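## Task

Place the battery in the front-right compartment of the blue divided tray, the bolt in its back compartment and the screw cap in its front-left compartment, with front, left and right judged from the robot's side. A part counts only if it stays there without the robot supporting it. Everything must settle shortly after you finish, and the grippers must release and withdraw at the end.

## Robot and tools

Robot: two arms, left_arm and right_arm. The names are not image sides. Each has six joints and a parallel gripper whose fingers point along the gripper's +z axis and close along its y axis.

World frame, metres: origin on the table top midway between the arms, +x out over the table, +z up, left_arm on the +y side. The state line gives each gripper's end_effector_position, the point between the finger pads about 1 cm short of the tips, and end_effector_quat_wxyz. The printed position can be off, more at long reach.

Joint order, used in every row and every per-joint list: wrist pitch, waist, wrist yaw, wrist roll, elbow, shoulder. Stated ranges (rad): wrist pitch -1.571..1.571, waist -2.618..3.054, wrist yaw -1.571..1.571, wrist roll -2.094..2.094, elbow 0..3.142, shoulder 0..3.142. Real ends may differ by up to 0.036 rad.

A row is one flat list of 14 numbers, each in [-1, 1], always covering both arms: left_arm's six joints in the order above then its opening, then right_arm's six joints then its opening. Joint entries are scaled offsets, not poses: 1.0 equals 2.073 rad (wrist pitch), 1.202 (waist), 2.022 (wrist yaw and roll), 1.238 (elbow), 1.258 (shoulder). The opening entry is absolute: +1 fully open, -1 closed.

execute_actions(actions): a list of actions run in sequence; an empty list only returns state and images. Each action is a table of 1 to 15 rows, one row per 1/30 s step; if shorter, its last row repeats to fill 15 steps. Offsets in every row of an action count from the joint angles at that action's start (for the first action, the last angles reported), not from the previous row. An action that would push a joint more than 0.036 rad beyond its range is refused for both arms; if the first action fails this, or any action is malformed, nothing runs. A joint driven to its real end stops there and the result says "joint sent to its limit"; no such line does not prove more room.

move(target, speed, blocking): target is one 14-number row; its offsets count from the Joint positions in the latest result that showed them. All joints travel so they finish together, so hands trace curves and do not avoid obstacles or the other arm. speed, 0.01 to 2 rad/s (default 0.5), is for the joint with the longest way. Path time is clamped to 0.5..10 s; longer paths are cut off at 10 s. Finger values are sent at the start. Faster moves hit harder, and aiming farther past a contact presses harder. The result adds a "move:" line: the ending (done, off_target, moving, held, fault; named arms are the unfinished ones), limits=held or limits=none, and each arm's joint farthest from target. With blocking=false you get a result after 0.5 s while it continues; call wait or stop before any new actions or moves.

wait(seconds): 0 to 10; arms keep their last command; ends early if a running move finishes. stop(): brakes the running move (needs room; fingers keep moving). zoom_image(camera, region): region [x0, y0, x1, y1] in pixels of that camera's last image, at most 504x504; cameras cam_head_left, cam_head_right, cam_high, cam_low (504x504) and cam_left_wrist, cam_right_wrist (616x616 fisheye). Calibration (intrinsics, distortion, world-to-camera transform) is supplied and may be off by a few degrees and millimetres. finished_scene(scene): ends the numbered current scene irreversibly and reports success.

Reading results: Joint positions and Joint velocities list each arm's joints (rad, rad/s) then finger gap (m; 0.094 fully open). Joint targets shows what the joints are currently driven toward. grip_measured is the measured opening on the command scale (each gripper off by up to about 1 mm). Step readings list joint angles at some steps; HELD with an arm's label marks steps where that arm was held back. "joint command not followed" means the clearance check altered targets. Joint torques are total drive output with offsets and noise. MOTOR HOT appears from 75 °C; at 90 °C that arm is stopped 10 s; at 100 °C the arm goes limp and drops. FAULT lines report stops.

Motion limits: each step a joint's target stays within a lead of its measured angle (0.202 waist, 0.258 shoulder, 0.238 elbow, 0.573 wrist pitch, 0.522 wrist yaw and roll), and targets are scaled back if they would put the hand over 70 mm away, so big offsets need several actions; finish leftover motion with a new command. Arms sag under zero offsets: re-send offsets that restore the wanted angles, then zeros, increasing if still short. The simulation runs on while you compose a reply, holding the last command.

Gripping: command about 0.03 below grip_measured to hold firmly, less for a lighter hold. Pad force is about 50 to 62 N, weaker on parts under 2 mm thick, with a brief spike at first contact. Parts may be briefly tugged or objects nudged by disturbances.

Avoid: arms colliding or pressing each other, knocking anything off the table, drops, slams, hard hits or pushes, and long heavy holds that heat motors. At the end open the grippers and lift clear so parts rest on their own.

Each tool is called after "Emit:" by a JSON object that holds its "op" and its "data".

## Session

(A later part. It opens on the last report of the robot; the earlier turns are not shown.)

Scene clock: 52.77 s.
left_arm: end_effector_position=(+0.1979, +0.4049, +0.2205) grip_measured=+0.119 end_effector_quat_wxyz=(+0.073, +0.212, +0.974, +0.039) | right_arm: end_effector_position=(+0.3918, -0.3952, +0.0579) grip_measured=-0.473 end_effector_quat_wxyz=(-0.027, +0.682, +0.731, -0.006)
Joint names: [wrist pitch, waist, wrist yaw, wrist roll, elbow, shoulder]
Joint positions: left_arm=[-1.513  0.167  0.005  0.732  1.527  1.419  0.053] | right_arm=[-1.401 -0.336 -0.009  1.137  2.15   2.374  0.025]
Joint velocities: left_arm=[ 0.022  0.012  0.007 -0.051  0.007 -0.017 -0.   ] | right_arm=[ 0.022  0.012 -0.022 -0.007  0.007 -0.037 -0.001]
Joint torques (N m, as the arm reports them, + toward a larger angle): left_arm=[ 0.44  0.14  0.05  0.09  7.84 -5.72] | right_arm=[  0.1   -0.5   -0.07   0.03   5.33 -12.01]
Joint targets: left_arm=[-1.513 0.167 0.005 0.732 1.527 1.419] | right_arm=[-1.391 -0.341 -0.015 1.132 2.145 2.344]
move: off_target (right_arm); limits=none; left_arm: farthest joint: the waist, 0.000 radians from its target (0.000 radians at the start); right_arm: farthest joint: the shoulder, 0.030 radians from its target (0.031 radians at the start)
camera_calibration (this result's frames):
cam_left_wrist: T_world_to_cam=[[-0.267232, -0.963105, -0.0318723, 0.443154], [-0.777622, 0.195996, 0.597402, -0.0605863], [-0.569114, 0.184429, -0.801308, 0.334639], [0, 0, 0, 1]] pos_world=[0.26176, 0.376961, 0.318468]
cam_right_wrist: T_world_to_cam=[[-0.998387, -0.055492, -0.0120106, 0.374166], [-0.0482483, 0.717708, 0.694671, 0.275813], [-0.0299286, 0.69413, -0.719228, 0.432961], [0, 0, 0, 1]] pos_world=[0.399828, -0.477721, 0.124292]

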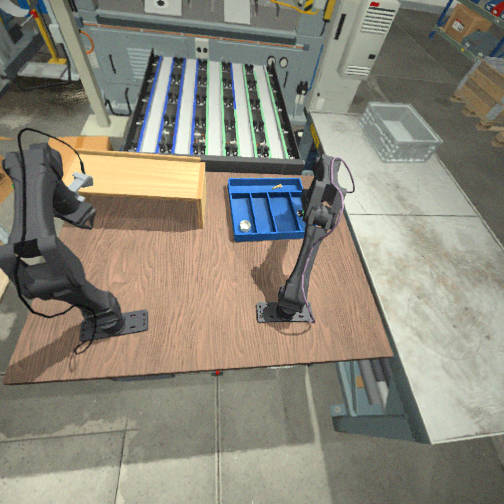

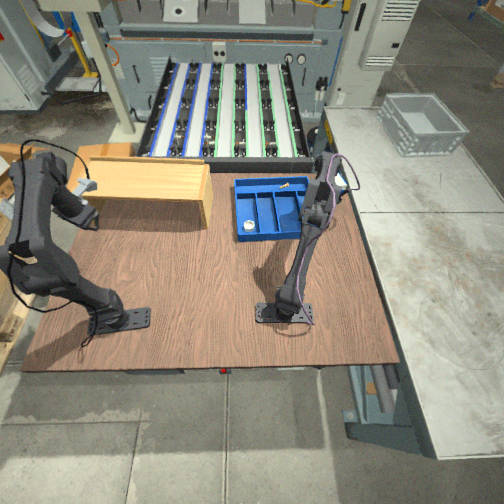

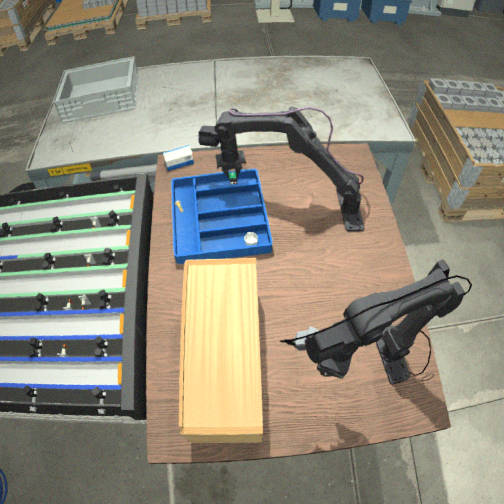

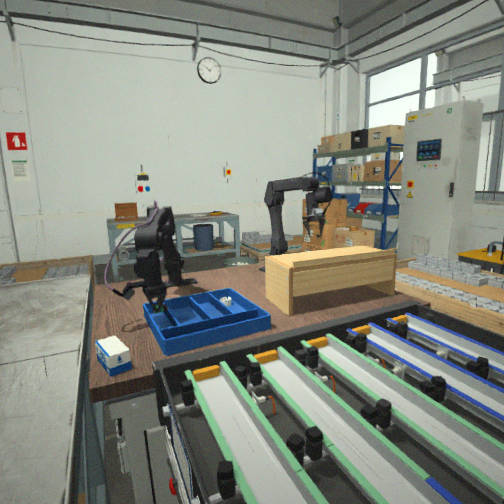

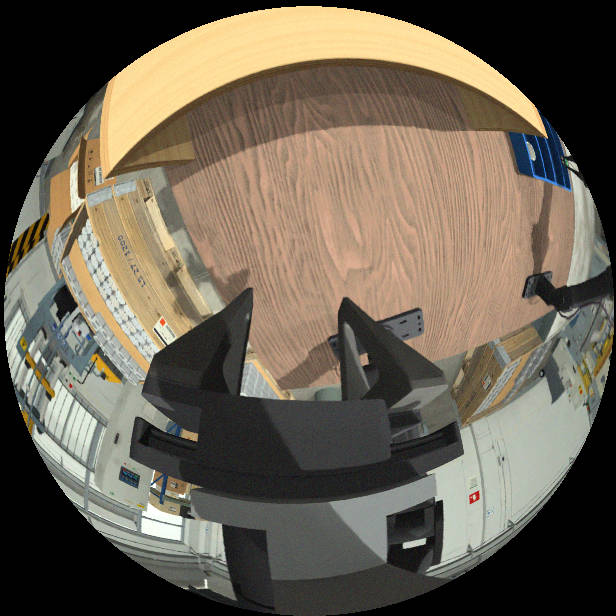

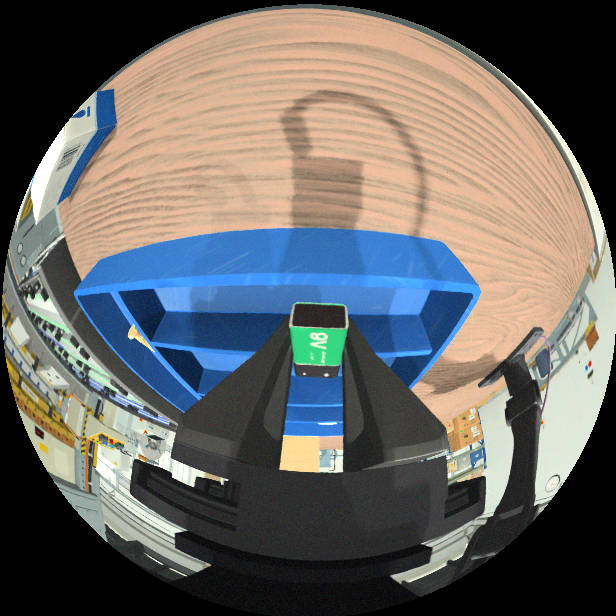

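Emit:
{"op": "move", "data": {"target": [0, 0, 0, 0, 0, 0, 0.12, 0.069, -0.004, -0.003, -0.002, -0.114, -0.024, -0.51], "speed": 0.15}}

Emit:
{"op": "zoom_image", "data": {"camera": "cam_right_wrist", "region": [200, 200, 440, 440]}}

Scene clock: 54.37 s.
left_arm: end_effector_position=(+0.1979, +0.4049, +0.2205) grip_measured=+0.119 end_effector_quat_wxyz=(+0.073, +0.212, +0.974, +0.039) | right_arm: end_effector_position=(+0.3906, -0.3948, +0.0244) grip_measured=-0.473 end_effector_quat_wxyz=(-0.026, +0.682, +0.731, -0.006)
Joint names: [wrist pitch, waist, wrist yaw, wrist roll, elbow, shoulder]
Joint positions: left_arm=[-1.513  0.167  0.005  0.732  1.527  1.419  0.053] | right_arm=[-1.266 -0.336 -0.009  1.137  2.018  2.374  0.025]
Joint velocities: left_arm=[-0.081 -0.007 -0.022 -0.066  0.002  0.002 -0.001] | right_arm=[ 0.022 -0.007 -0.022 -0.139 -0.002  0.017  0.001]
Joint torques (N m, as the arm reports them, + toward a larger angle): left_arm=[ 0.47 -0.09  0.01  0.02  7.69 -5.55] | right_arm=[  0.13  -0.43  -0.07  -0.03   5.35 -12.12]
Joint targets: left_arm=[-1.513 0.167 0.005 0.732 1.527 1.419] | right_arm=[-1.258 -0.340 -0.015 1.133 2.009 2.344]
move: off_target (right_arm); limits=none; left_arm: farthest joint: the waist, 0.000 radians from its target (0.000 radians at the start); right_arm: farthest joint: the shoulder, 0.031 radians from its target (0.031 radians at the start)
camera_calibration (this result's frames):
cam_left_wrist: T_world_to_cam=[[-0.267232, -0.963105, -0.0318723, 0.443154], [-0.777622, 0.195996, 0.597402, -0.0605863], [-0.569114, 0.184429, -0.801308, 0.334639], [0, 0, 0, 1]] pos_world=[0.26176, 0.376961, 0.318468]
cam_right_wrist: T_world_to_cam=[[-0.998348, -0.0559037, -0.0132608, 0.372399], [-0.0494399, 0.7183, 0.693975, 0.299412], [-0.0292705, 0.693484, -0.719877, 0.408099], [0, 0, 0, 1]] pos_world=[0.398533, -0.47726, 0.090935]

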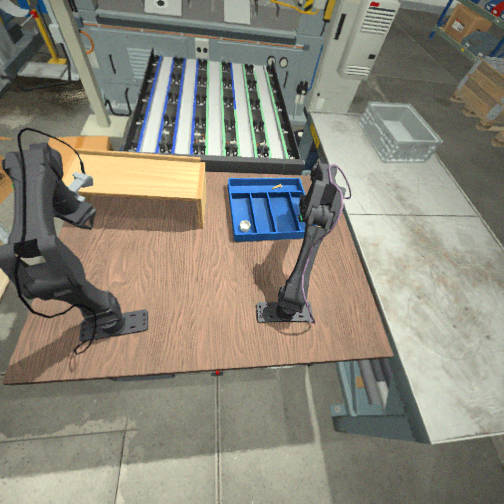

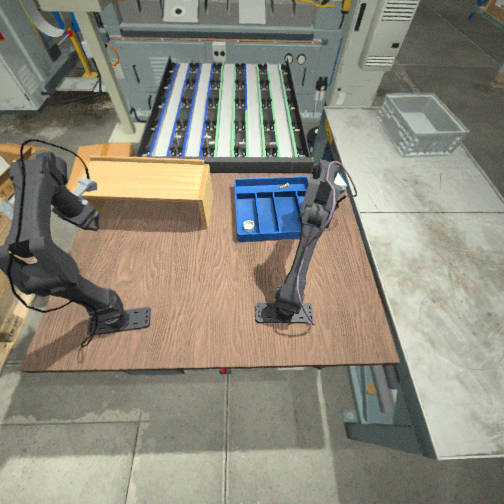

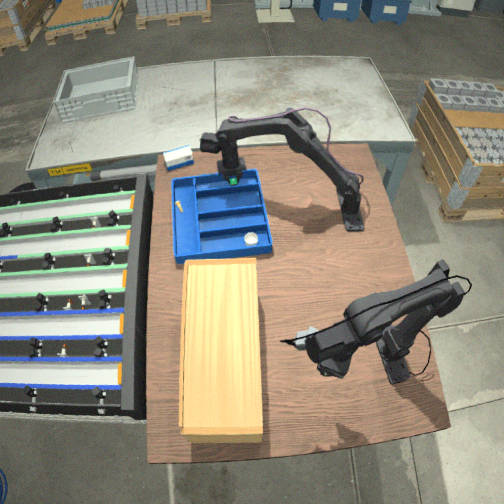

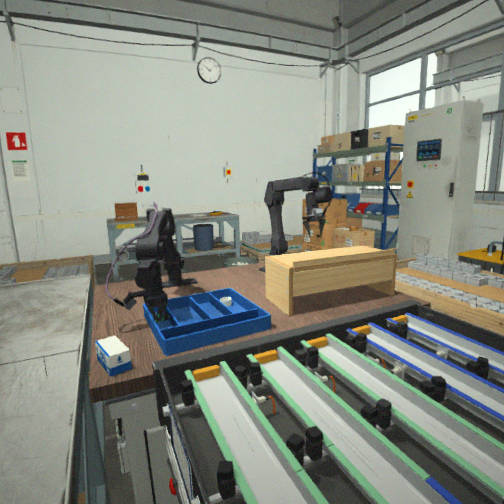

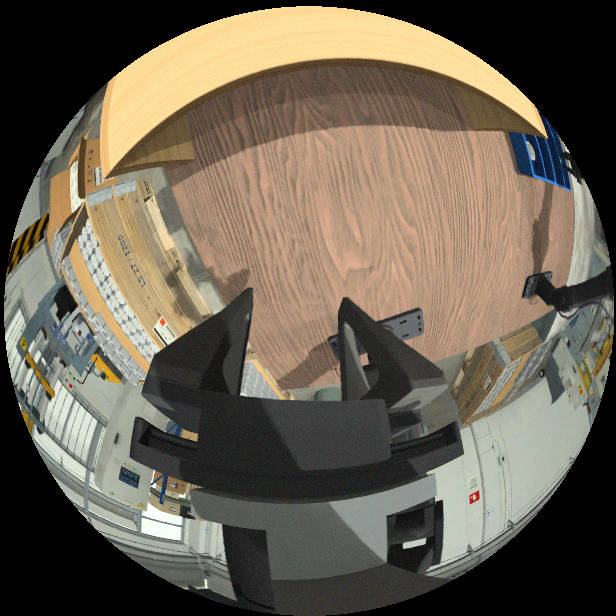

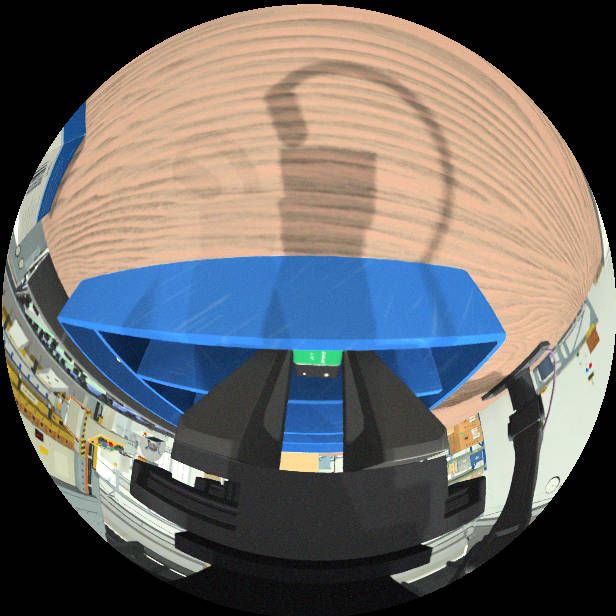

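Region (200, 200, 440, 440) of cam_right_wrist's 616x616 image, scaled by 2.100, with more detail than that image has.

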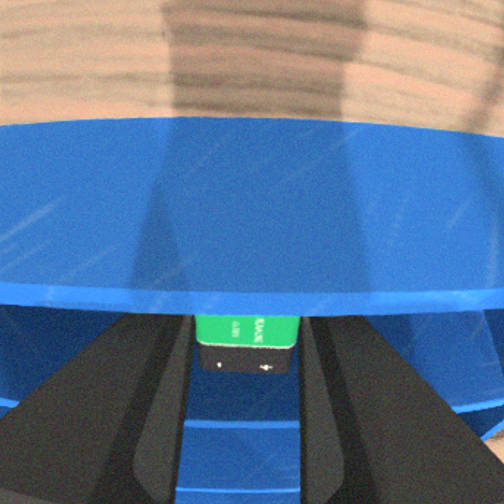

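Emit:
{"op": "move", "data": {"target": [0, 0, 0, 0, 0, 0, 0.12, 0.0135, -0.003, -0.003, -0.002, -0.0235, -0.024, -0.51], "speed": 0.08}}

Scene clock: 55.90 s.
left_arm: end_effector_position=(+0.1979, +0.4049, +0.2205) grip_measured=+0.119 end_effector_quat_wxyz=(+0.073, +0.212, +0.974, +0.039) | right_arm: end_effector_position=(+0.3898, -0.3945, +0.0199) grip_measured=-0.473 end_effector_quat_wxyz=(-0.026, +0.682, +0.731, -0.006)
Joint names: [wrist pitch, waist, wrist yaw, wrist roll, elbow, shoulder]
Joint positions: left_arm=[-1.513  0.167  0.005  0.732  1.527  1.419  0.053] | right_arm=[-1.249 -0.336 -0.009  1.137  1.999  2.374  0.025]
Joint velocities: left_arm=[ 0.051 -0.017 -0.007 -0.081  0.002 -0.017  0.   ] | right_arm=[ 0.007 -0.007 -0.051 -0.051 -0.012 -0.012  0.001]
Joint torques (N m, as the arm reports them, + toward a larger angle): left_arm=[ 0.5  -0.16  0.01  0.04  7.82 -5.68] | right_arm=[  0.15  -0.35  -0.06  -0.03   5.04 -12.06]
Joint targets: left_arm=[-1.513 0.167 0.005 0.732 1.527 1.419] | right_arm=[-1.239 -0.339 -0.015 1.133 1.988 2.344]
move: off_target (right_arm); limits=none; left_arm: farthest joint: the waist, 0.000 radians from its target (0.000 radians at the start); right_arm: farthest joint: the shoulder, 0.031 radians from its target (0.031 radians at the start)
camera_calibration (this result's frames):
cam_left_wrist: T_world_to_cam=[[-0.267232, -0.963105, -0.0318723, 0.443154], [-0.777622, 0.195996, 0.597402, -0.0605863], [-0.569114, 0.184429, -0.801308, 0.334639], [0, 0, 0, 1]] pos_world=[0.26176, 0.376961, 0.318468]
cam_right_wrist: T_world_to_cam=[[-0.998362, -0.0558985, -0.0122155, 0.371537], [-0.0486974, 0.718017, 0.69432, 0.301914], [-0.0300405, 0.693777, -0.719563, 0.404985], [0, 0, 0, 1]] pos_world=[0.397796, -0.47698, 0.0863261]

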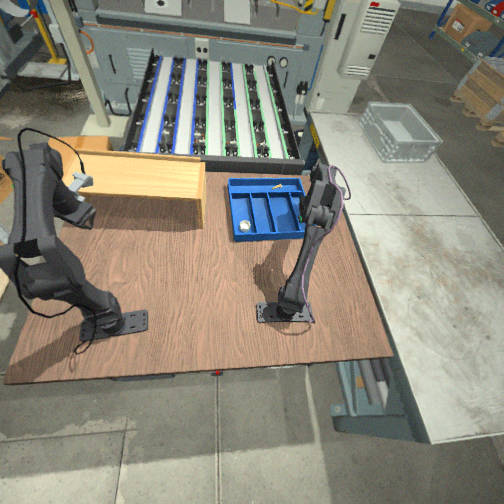

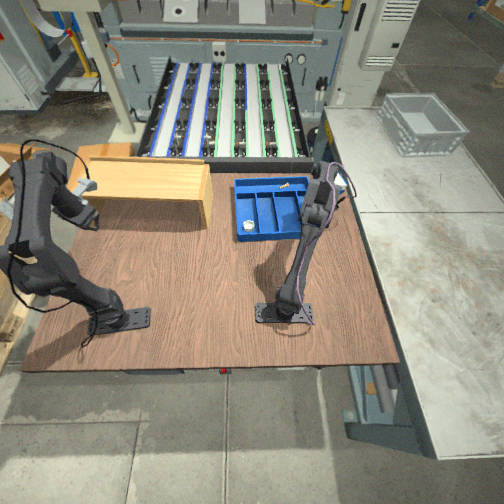

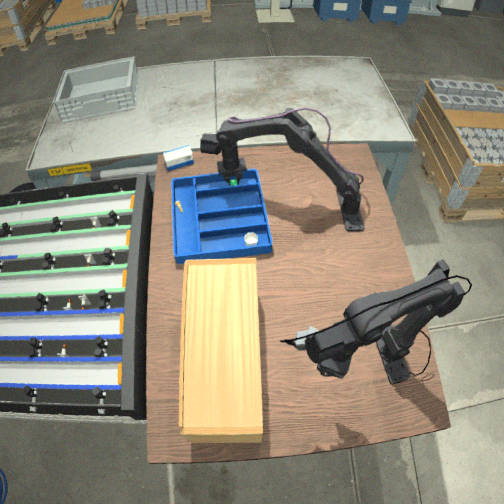

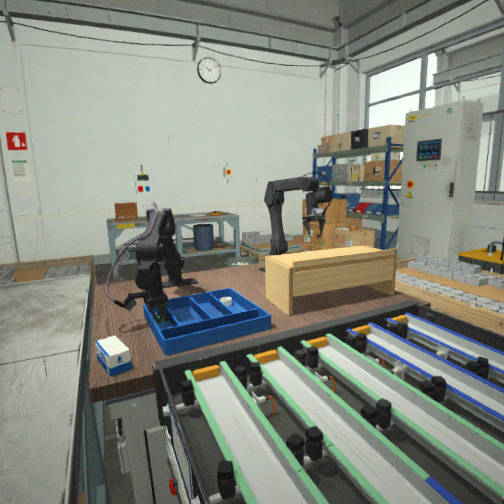

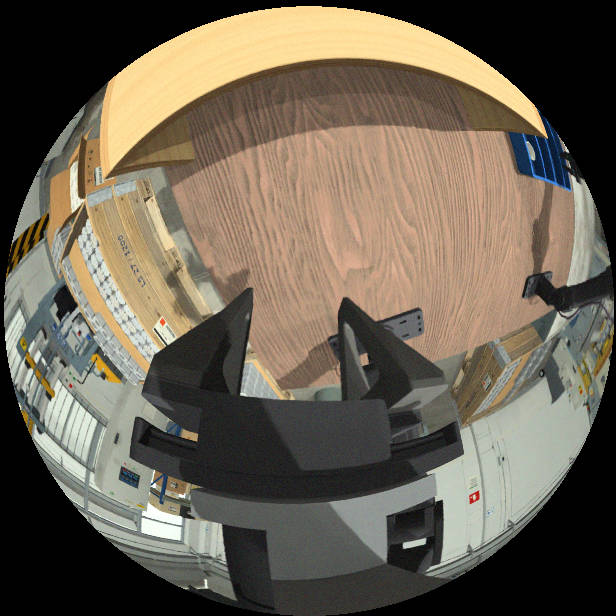

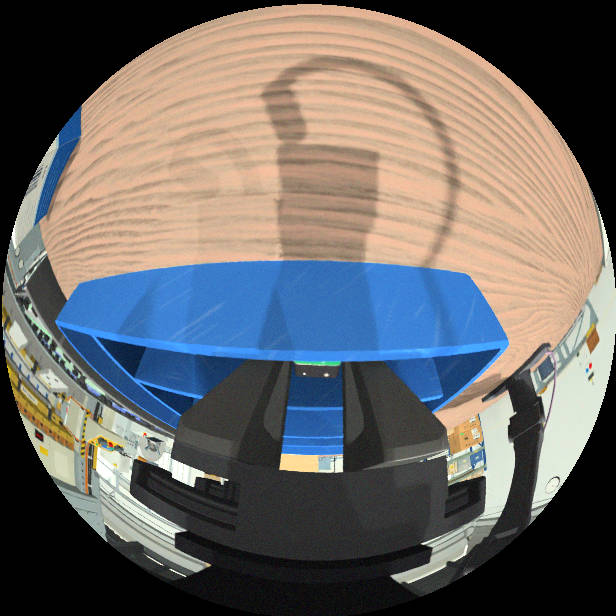

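Release gently.

Emit:
{"op": "execute_actions", "data": {"actions": [[[0,0,0,0,0,0,0.12,0.005,-0.002,-0.003,-0.002,-0.009,-0.024,-0.475],[0,0,0,0,0,0,0.12,0.005,-0.002,-0.003,-0.002,-0.009,-0.024,-0.465],[0,0,0,0,0,0,0.12,0.005,-0.002,-0.003,-0.002,-0.009,-0.024,-0.455],[0,0,0,0,0,0,0.12,0.005,-0.002,-0.003,-0.002,-0.009,-0.024,-0.44],[0,0,0,0,0,0,0.12,0.005,-0.002,-0.003,-0.002,-0.009,-0.024,-0.42],[0,0,0,0,0,0,0.12,0.005,-0.002,-0.003,-0.002,-0.009,-0.024,-0.39],[0,0,0,0,0,0,0.12,0.005,-0.002,-0.003,-0.002,-0.009,-0.024,-0.35],[0,0,0,0,0,0,0.12,0.005,-0.002,-0.003,-0.002,-0.009,-0.024,-0.3],[0,0,0,0,0,0,0.12,0.005,-0.002,-0.003,-0.002,-0.009,-0.024,-0.25],[0,0,0,0,0,0,0.12,0.005,-0.002,-0.003,-0.002,-0.009,-0.024,-0.2]]]}}

Scene clock: 56.63 s.
left_arm: end_effector_position=(+0.1979, +0.4049, +0.2205) grip_measured=+0.119 end_effector_quat_wxyz=(+0.073, +0.212, +0.974, +0.039) | right_arm: end_effector_position=(+0.3901, -0.3945, +0.0199) grip_measured=-0.203 end_effector_quat_wxyz=(-0.026, +0.682, +0.731, -0.006)
Joint names: [wrist pitch, waist, wrist yaw, wrist roll, elbow, shoulder]
Joint positions: left_arm=[-1.513  0.167  0.005  0.732  1.527  1.419  0.053] | right_arm=[-1.248 -0.336 -0.009  1.137  1.999  2.374  0.037]
Joint velocities: left_arm=[-0.037  0.022 -0.037 -0.037 -0.007 -0.017  0.   ] | right_arm=[-0.022 -0.002 -0.051 -0.022 -0.007 -0.012  0.   ]
Joint torques (N m, as the arm reports them, + toward a larger angle): left_arm=[ 0.46  0.05  0.1   0.04  7.77 -5.59] | right_arm=[  0.17  -0.6   -0.13  -0.03   5.16 -12.21]
Joint targets: left_arm=[-1.513 0.167 0.005 0.732 1.527 1.419] | right_arm=[-1.238 -0.338 -0.014 1.133 1.988 2.344]
Step readings (joint positions):
0: left_arm=[-1.513 0.167 0.005 0.732 1.527 1.419] | right_arm=[-1.249 -0.336 -0.009 1.137 1.999 2.374]
1: left_arm=[-1.513 0.167 0.005 0.732 1.527 1.419] | right_arm=[-1.249 -0.336 -0.009 1.137 1.999 2.374]
2: left_arm=[-1.513 0.167 0.005 0.732 1.527 1.419] | right_arm=[-1.249 -0.336 -0.009 1.137 1.999 2.374]
4: left_arm=[-1.513 0.167 0.005 0.732 1.527 1.419] | right_arm=[-1.249 -0.336 -0.009 1.137 1.999 2.374]
8: left_arm=[-1.513 0.167 0.005 0.732 1.527 1.419] | right_arm=[-1.249 -0.336 -0.009 1.137 1.999 2.374]
15: Joint positions above
camera_calibration (this result's frames):
cam_left_wrist: T_world_to_cam=[[-0.267232, -0.963105, -0.0318723, 0.443154], [-0.777622, 0.195996, 0.597402, -0.0605863], [-0.569114, 0.184429, -0.801308, 0.334639], [0, 0, 0, 1]] pos_world=[0.26176, 0.376961, 0.318468]
cam_right_wrist: T_world_to_cam=[[-0.998347, -0.0558542, -0.0135708, 0.37189], [-0.0495991, 0.717807, 0.694473, 0.302186], [-0.029048, 0.693998, -0.719391, 0.404662], [0, 0, 0, 1]] pos_world=[0.398018, -0.476974, 0.0862975]

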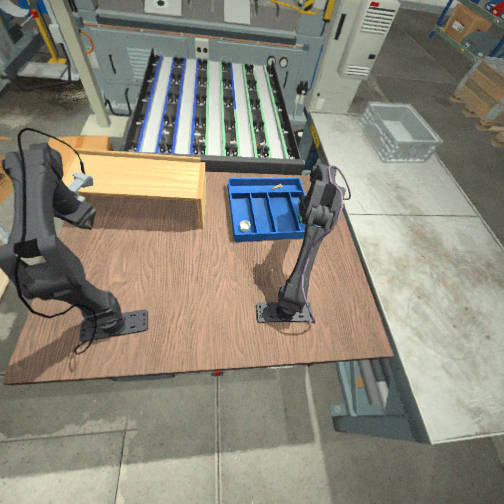

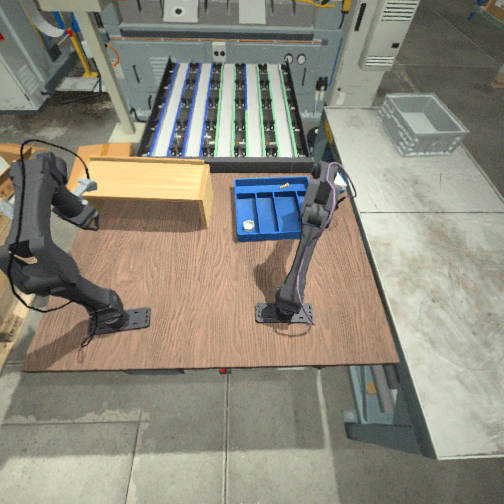

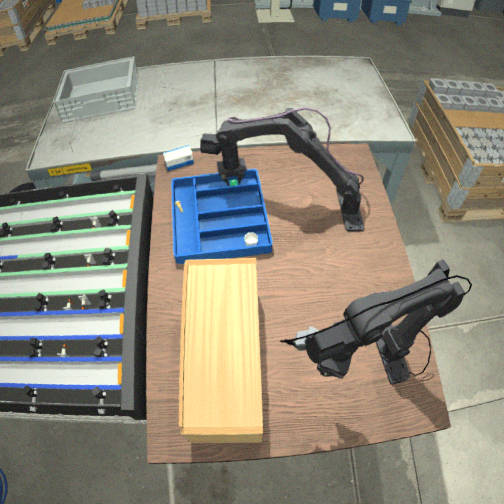

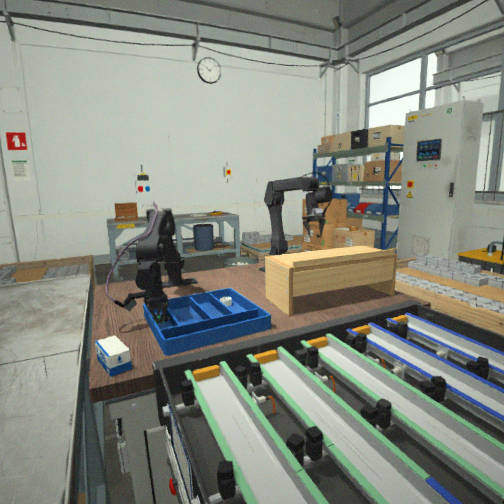

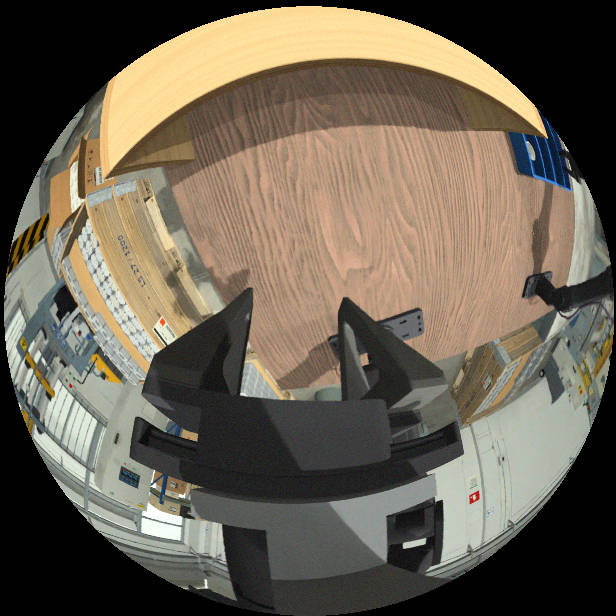

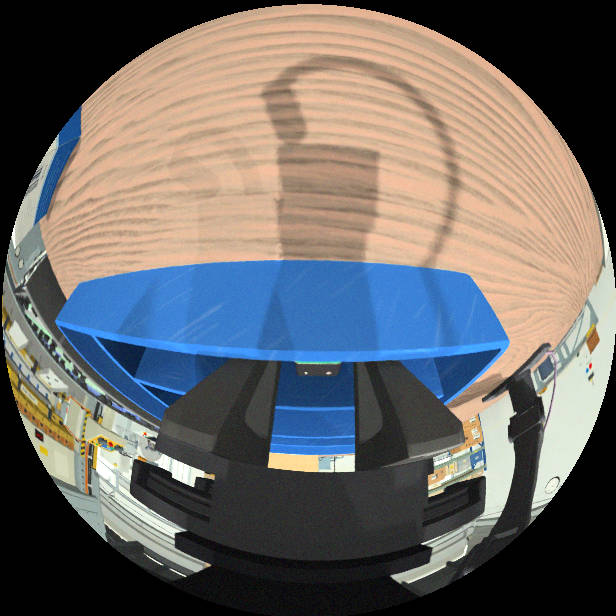

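Released. Lift straight up, then retract.

Emit:
{"op": "move", "data": {"target": [0, 0, 0, 0, 0, 0, 0.12, -0.14, 0, 0, 0, 0.26, -0.03, -0.2], "speed": 0.5}}

Emit:
{"op": "move", "data": {"target": [0, 0, 0, 0, 0, 0, 0.12, 0.05, 0, 0, 0, -0.4, -0.55, -0.2], "speed": 0.9}}

Scene clock: 58.13 s.
left_arm: end_effector_position=(+0.1979, +0.4049, +0.2205) grip_measured=+0.119 end_effector_quat_wxyz=(+0.073, +0.212, +0.974, +0.039) | right_arm: end_effector_position=(+0.3937, -0.3958, +0.0982) grip_measured=-0.203 end_effector_quat_wxyz=(-0.013, +0.682, +0.732, -0.000)
Joint names: [wrist pitch, waist, wrist yaw, wrist roll, elbow, shoulder]
Joint positions: left_arm=[-1.513  0.167  0.005  0.732  1.527  1.419  0.053] | right_arm=[-1.525 -0.336 -0.009  1.137  2.295  2.364  0.037]
Joint velocities: left_arm=[ 0.007 -0.017 -0.022 -0.051  0.002  0.007 -0.   ] | right_arm=[-0.007  0.007 -0.051  0.007 -0.012 -0.022  0.   ]
Joint torques (N m, as the arm reports them, + toward a larger angle): left_arm=[ 0.54 -0.02  0.07  0.02  7.5  -5.58] | right_arm=[ -0.06  -0.02  -0.02   0.     8.35 -11.97]
Joint targets: left_arm=[-1.513 0.167 0.005 0.732 1.527 1.419] | right_arm=[-1.538 -0.336 -0.009 1.137 2.321 2.337]
move: off_target (right_arm); limits=none; left_arm: farthest joint: the waist, 0.000 radians from its target (0.000 radians at the start); right_arm: farthest joint: the shoulder, 0.028 radians from its target (0.038 radians at the start)
camera_calibration (this result's frames):
cam_left_wrist: T_world_to_cam=[[-0.267232, -0.963105, -0.0318723, 0.443154], [-0.777622, 0.195996, 0.597402, -0.0605863], [-0.569114, 0.184429, -0.801308, 0.334639], [0, 0, 0, 1]] pos_world=[0.26176, 0.376961, 0.318468]
cam_right_wrist: T_world_to_cam=[[-0.997648, -0.0561196, -0.039346, 0.378593], [-0.06781, 0.724728, 0.68569, 0.259686], [-0.00996552, 0.686746, -0.726829, 0.45243], [0, 0, 0, 1]] pos_world=[0.39982, -0.477659, 0.165672]

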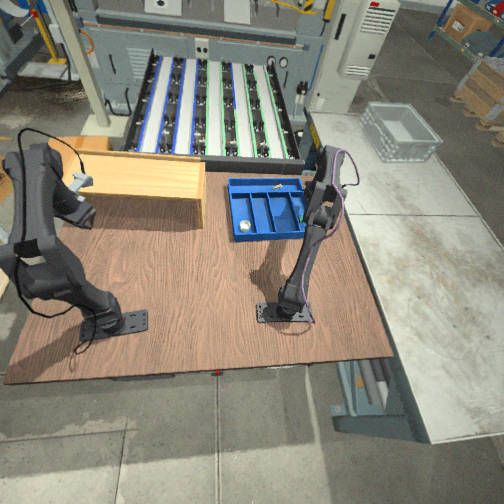

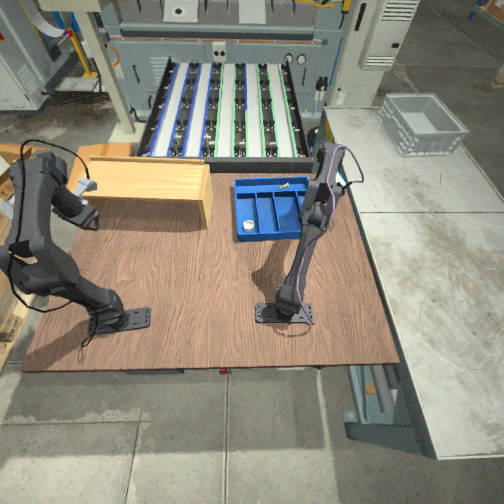

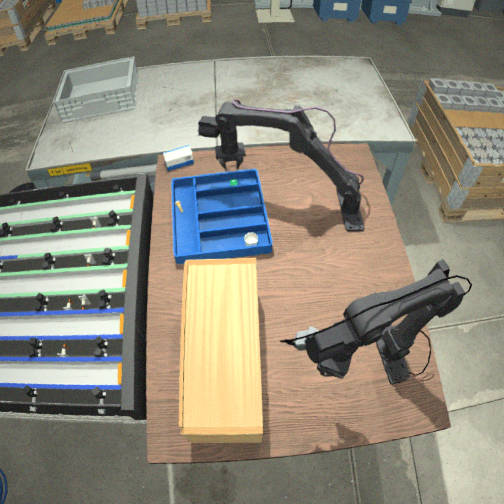

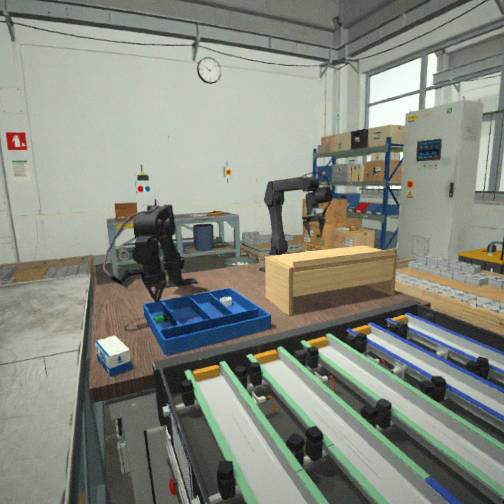

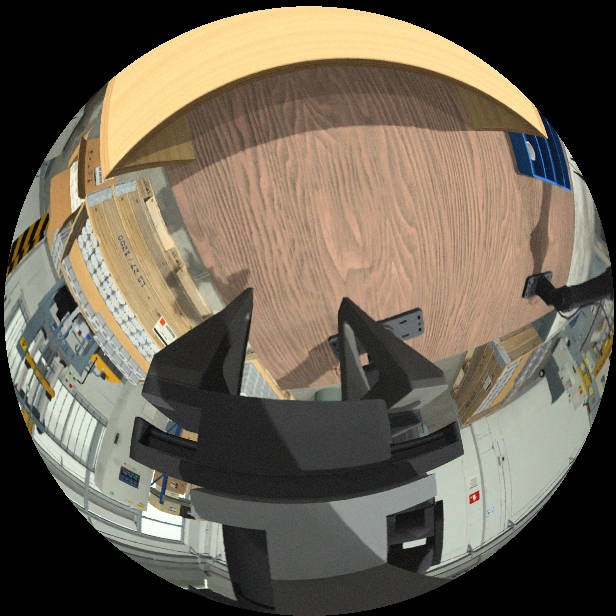

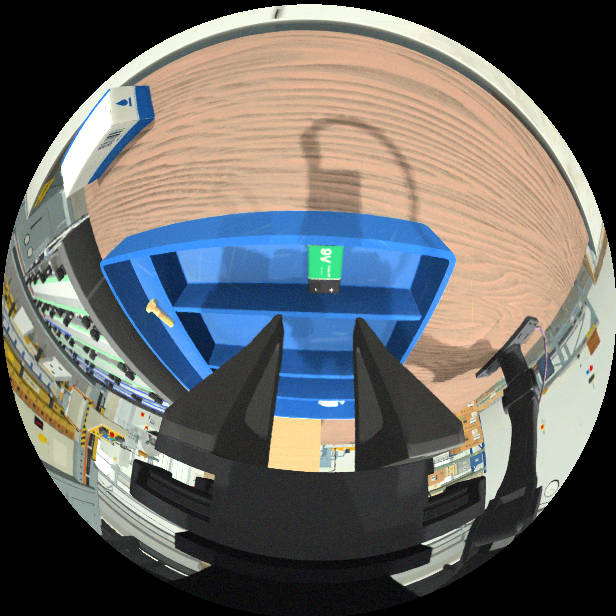

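Scene clock: 59.70 s.
left_arm: end_effector_position=(+0.1979, +0.4049, +0.2205) grip_measured=+0.119 end_effector_quat_wxyz=(+0.073, +0.212, +0.974, +0.039) | right_arm: end_effector_position=(+0.2991, -0.3599, +0.2293) grip_measured=-0.203 end_effector_quat_wxyz=(+0.116, +0.676, +0.726, +0.052)
Joint names: [wrist pitch, waist, wrist yaw, wrist roll, elbow, shoulder]
Joint positions: left_arm=[-1.513  0.167  0.005  0.732  1.527  1.419  0.053] | right_arm=[-1.436 -0.336 -0.009  1.137  1.808  1.688  0.037]
Joint velocities: left_arm=[-0.095 -0.017 -0.022 -0.051 -0.017 -0.002 -0.   ] | right_arm=[-0.022  0.002  0.051 -0.037  0.002 -0.002 -0.   ]
Joint torques (N m, as the arm reports them, + toward a larger angle): left_arm=[ 0.54  0.06  0.04  0.    7.83 -5.5 ] | right_arm=[ 0.81 -0.03  0.    0.    5.36 -6.53]
Joint targets: left_arm=[-1.513 0.167 0.005 0.732 1.527 1.419] | right_arm=[-1.422 -0.336 -0.009 1.137 1.800 1.673]
move: done; limits=none; left_arm: farthest joint: the waist, 0.000 radians from its target (0.000 radians at the start); right_arm: farthest joint: the shoulder, 0.016 radians from its target (0.692 radians at the start)
camera_calibration (this result's frames):
cam_left_wrist: T_world_to_cam=[[-0.267232, -0.963105, -0.0318723, 0.443154], [-0.777622, 0.195996, 0.597402, -0.0605863], [-0.569114, 0.184429, -0.801308, 0.334639], [0, 0, 0, 1]] pos_world=[0.26176, 0.376961, 0.318468]
cam_right_wrist: T_world_to_cam=[[-0.954467, -0.072531, -0.289366, 0.329896], [-0.232857, 0.787455, 0.570694, 0.23565], [0.18647, 0.61209, -0.768489, 0.445993], [0, 0, 0, 1]] pos_world=[0.286583, -0.434623, 0.303717]

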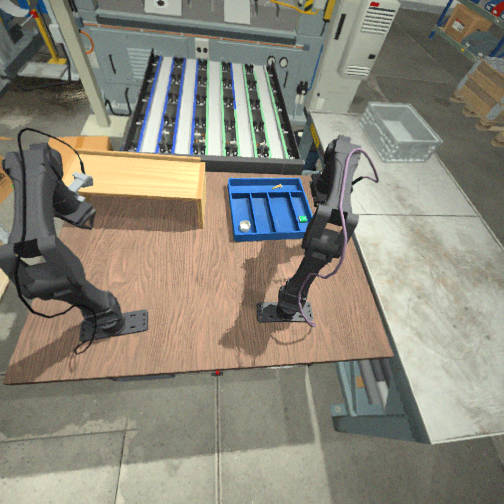

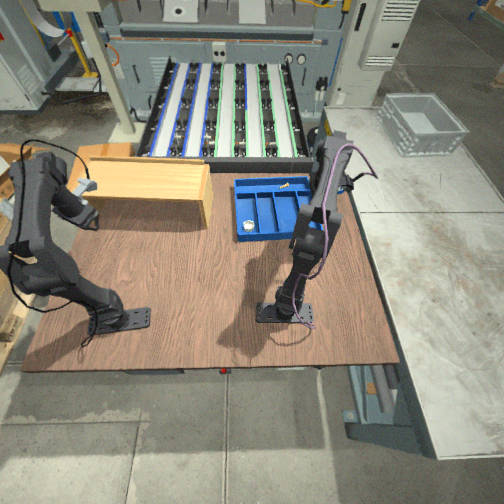

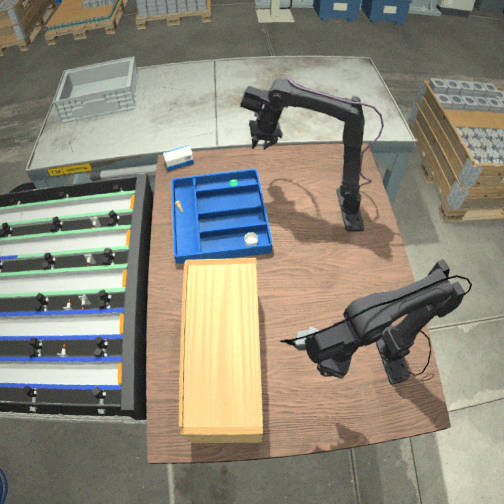

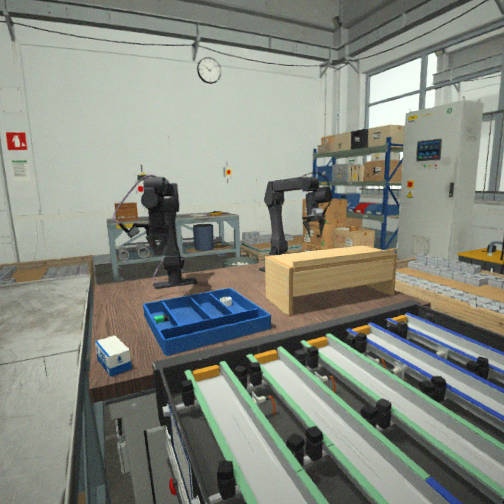

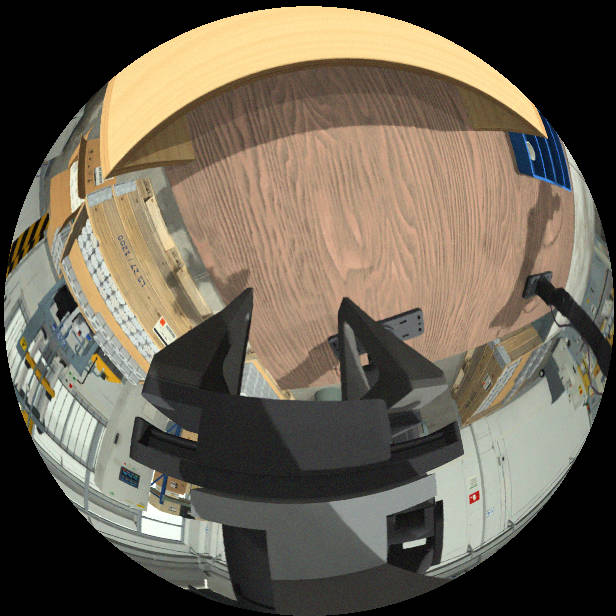

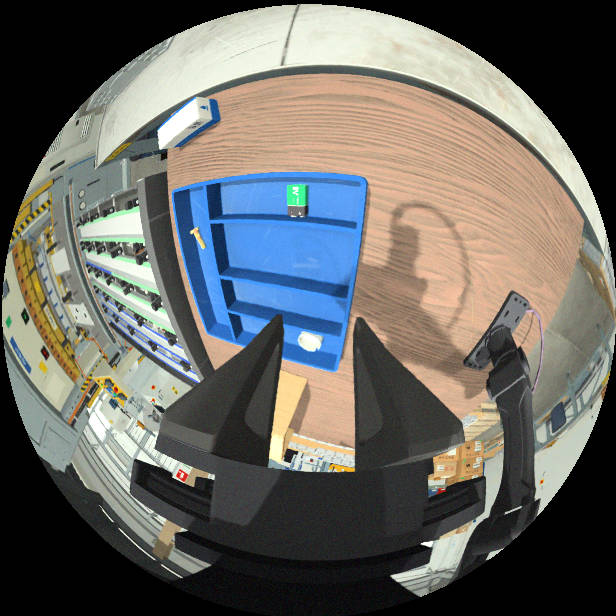

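All three items are in place and both arms are clear.

Emit:
{"op": "finished_scene", "data": {"scene": 2}}

The scene is finished: the task was done.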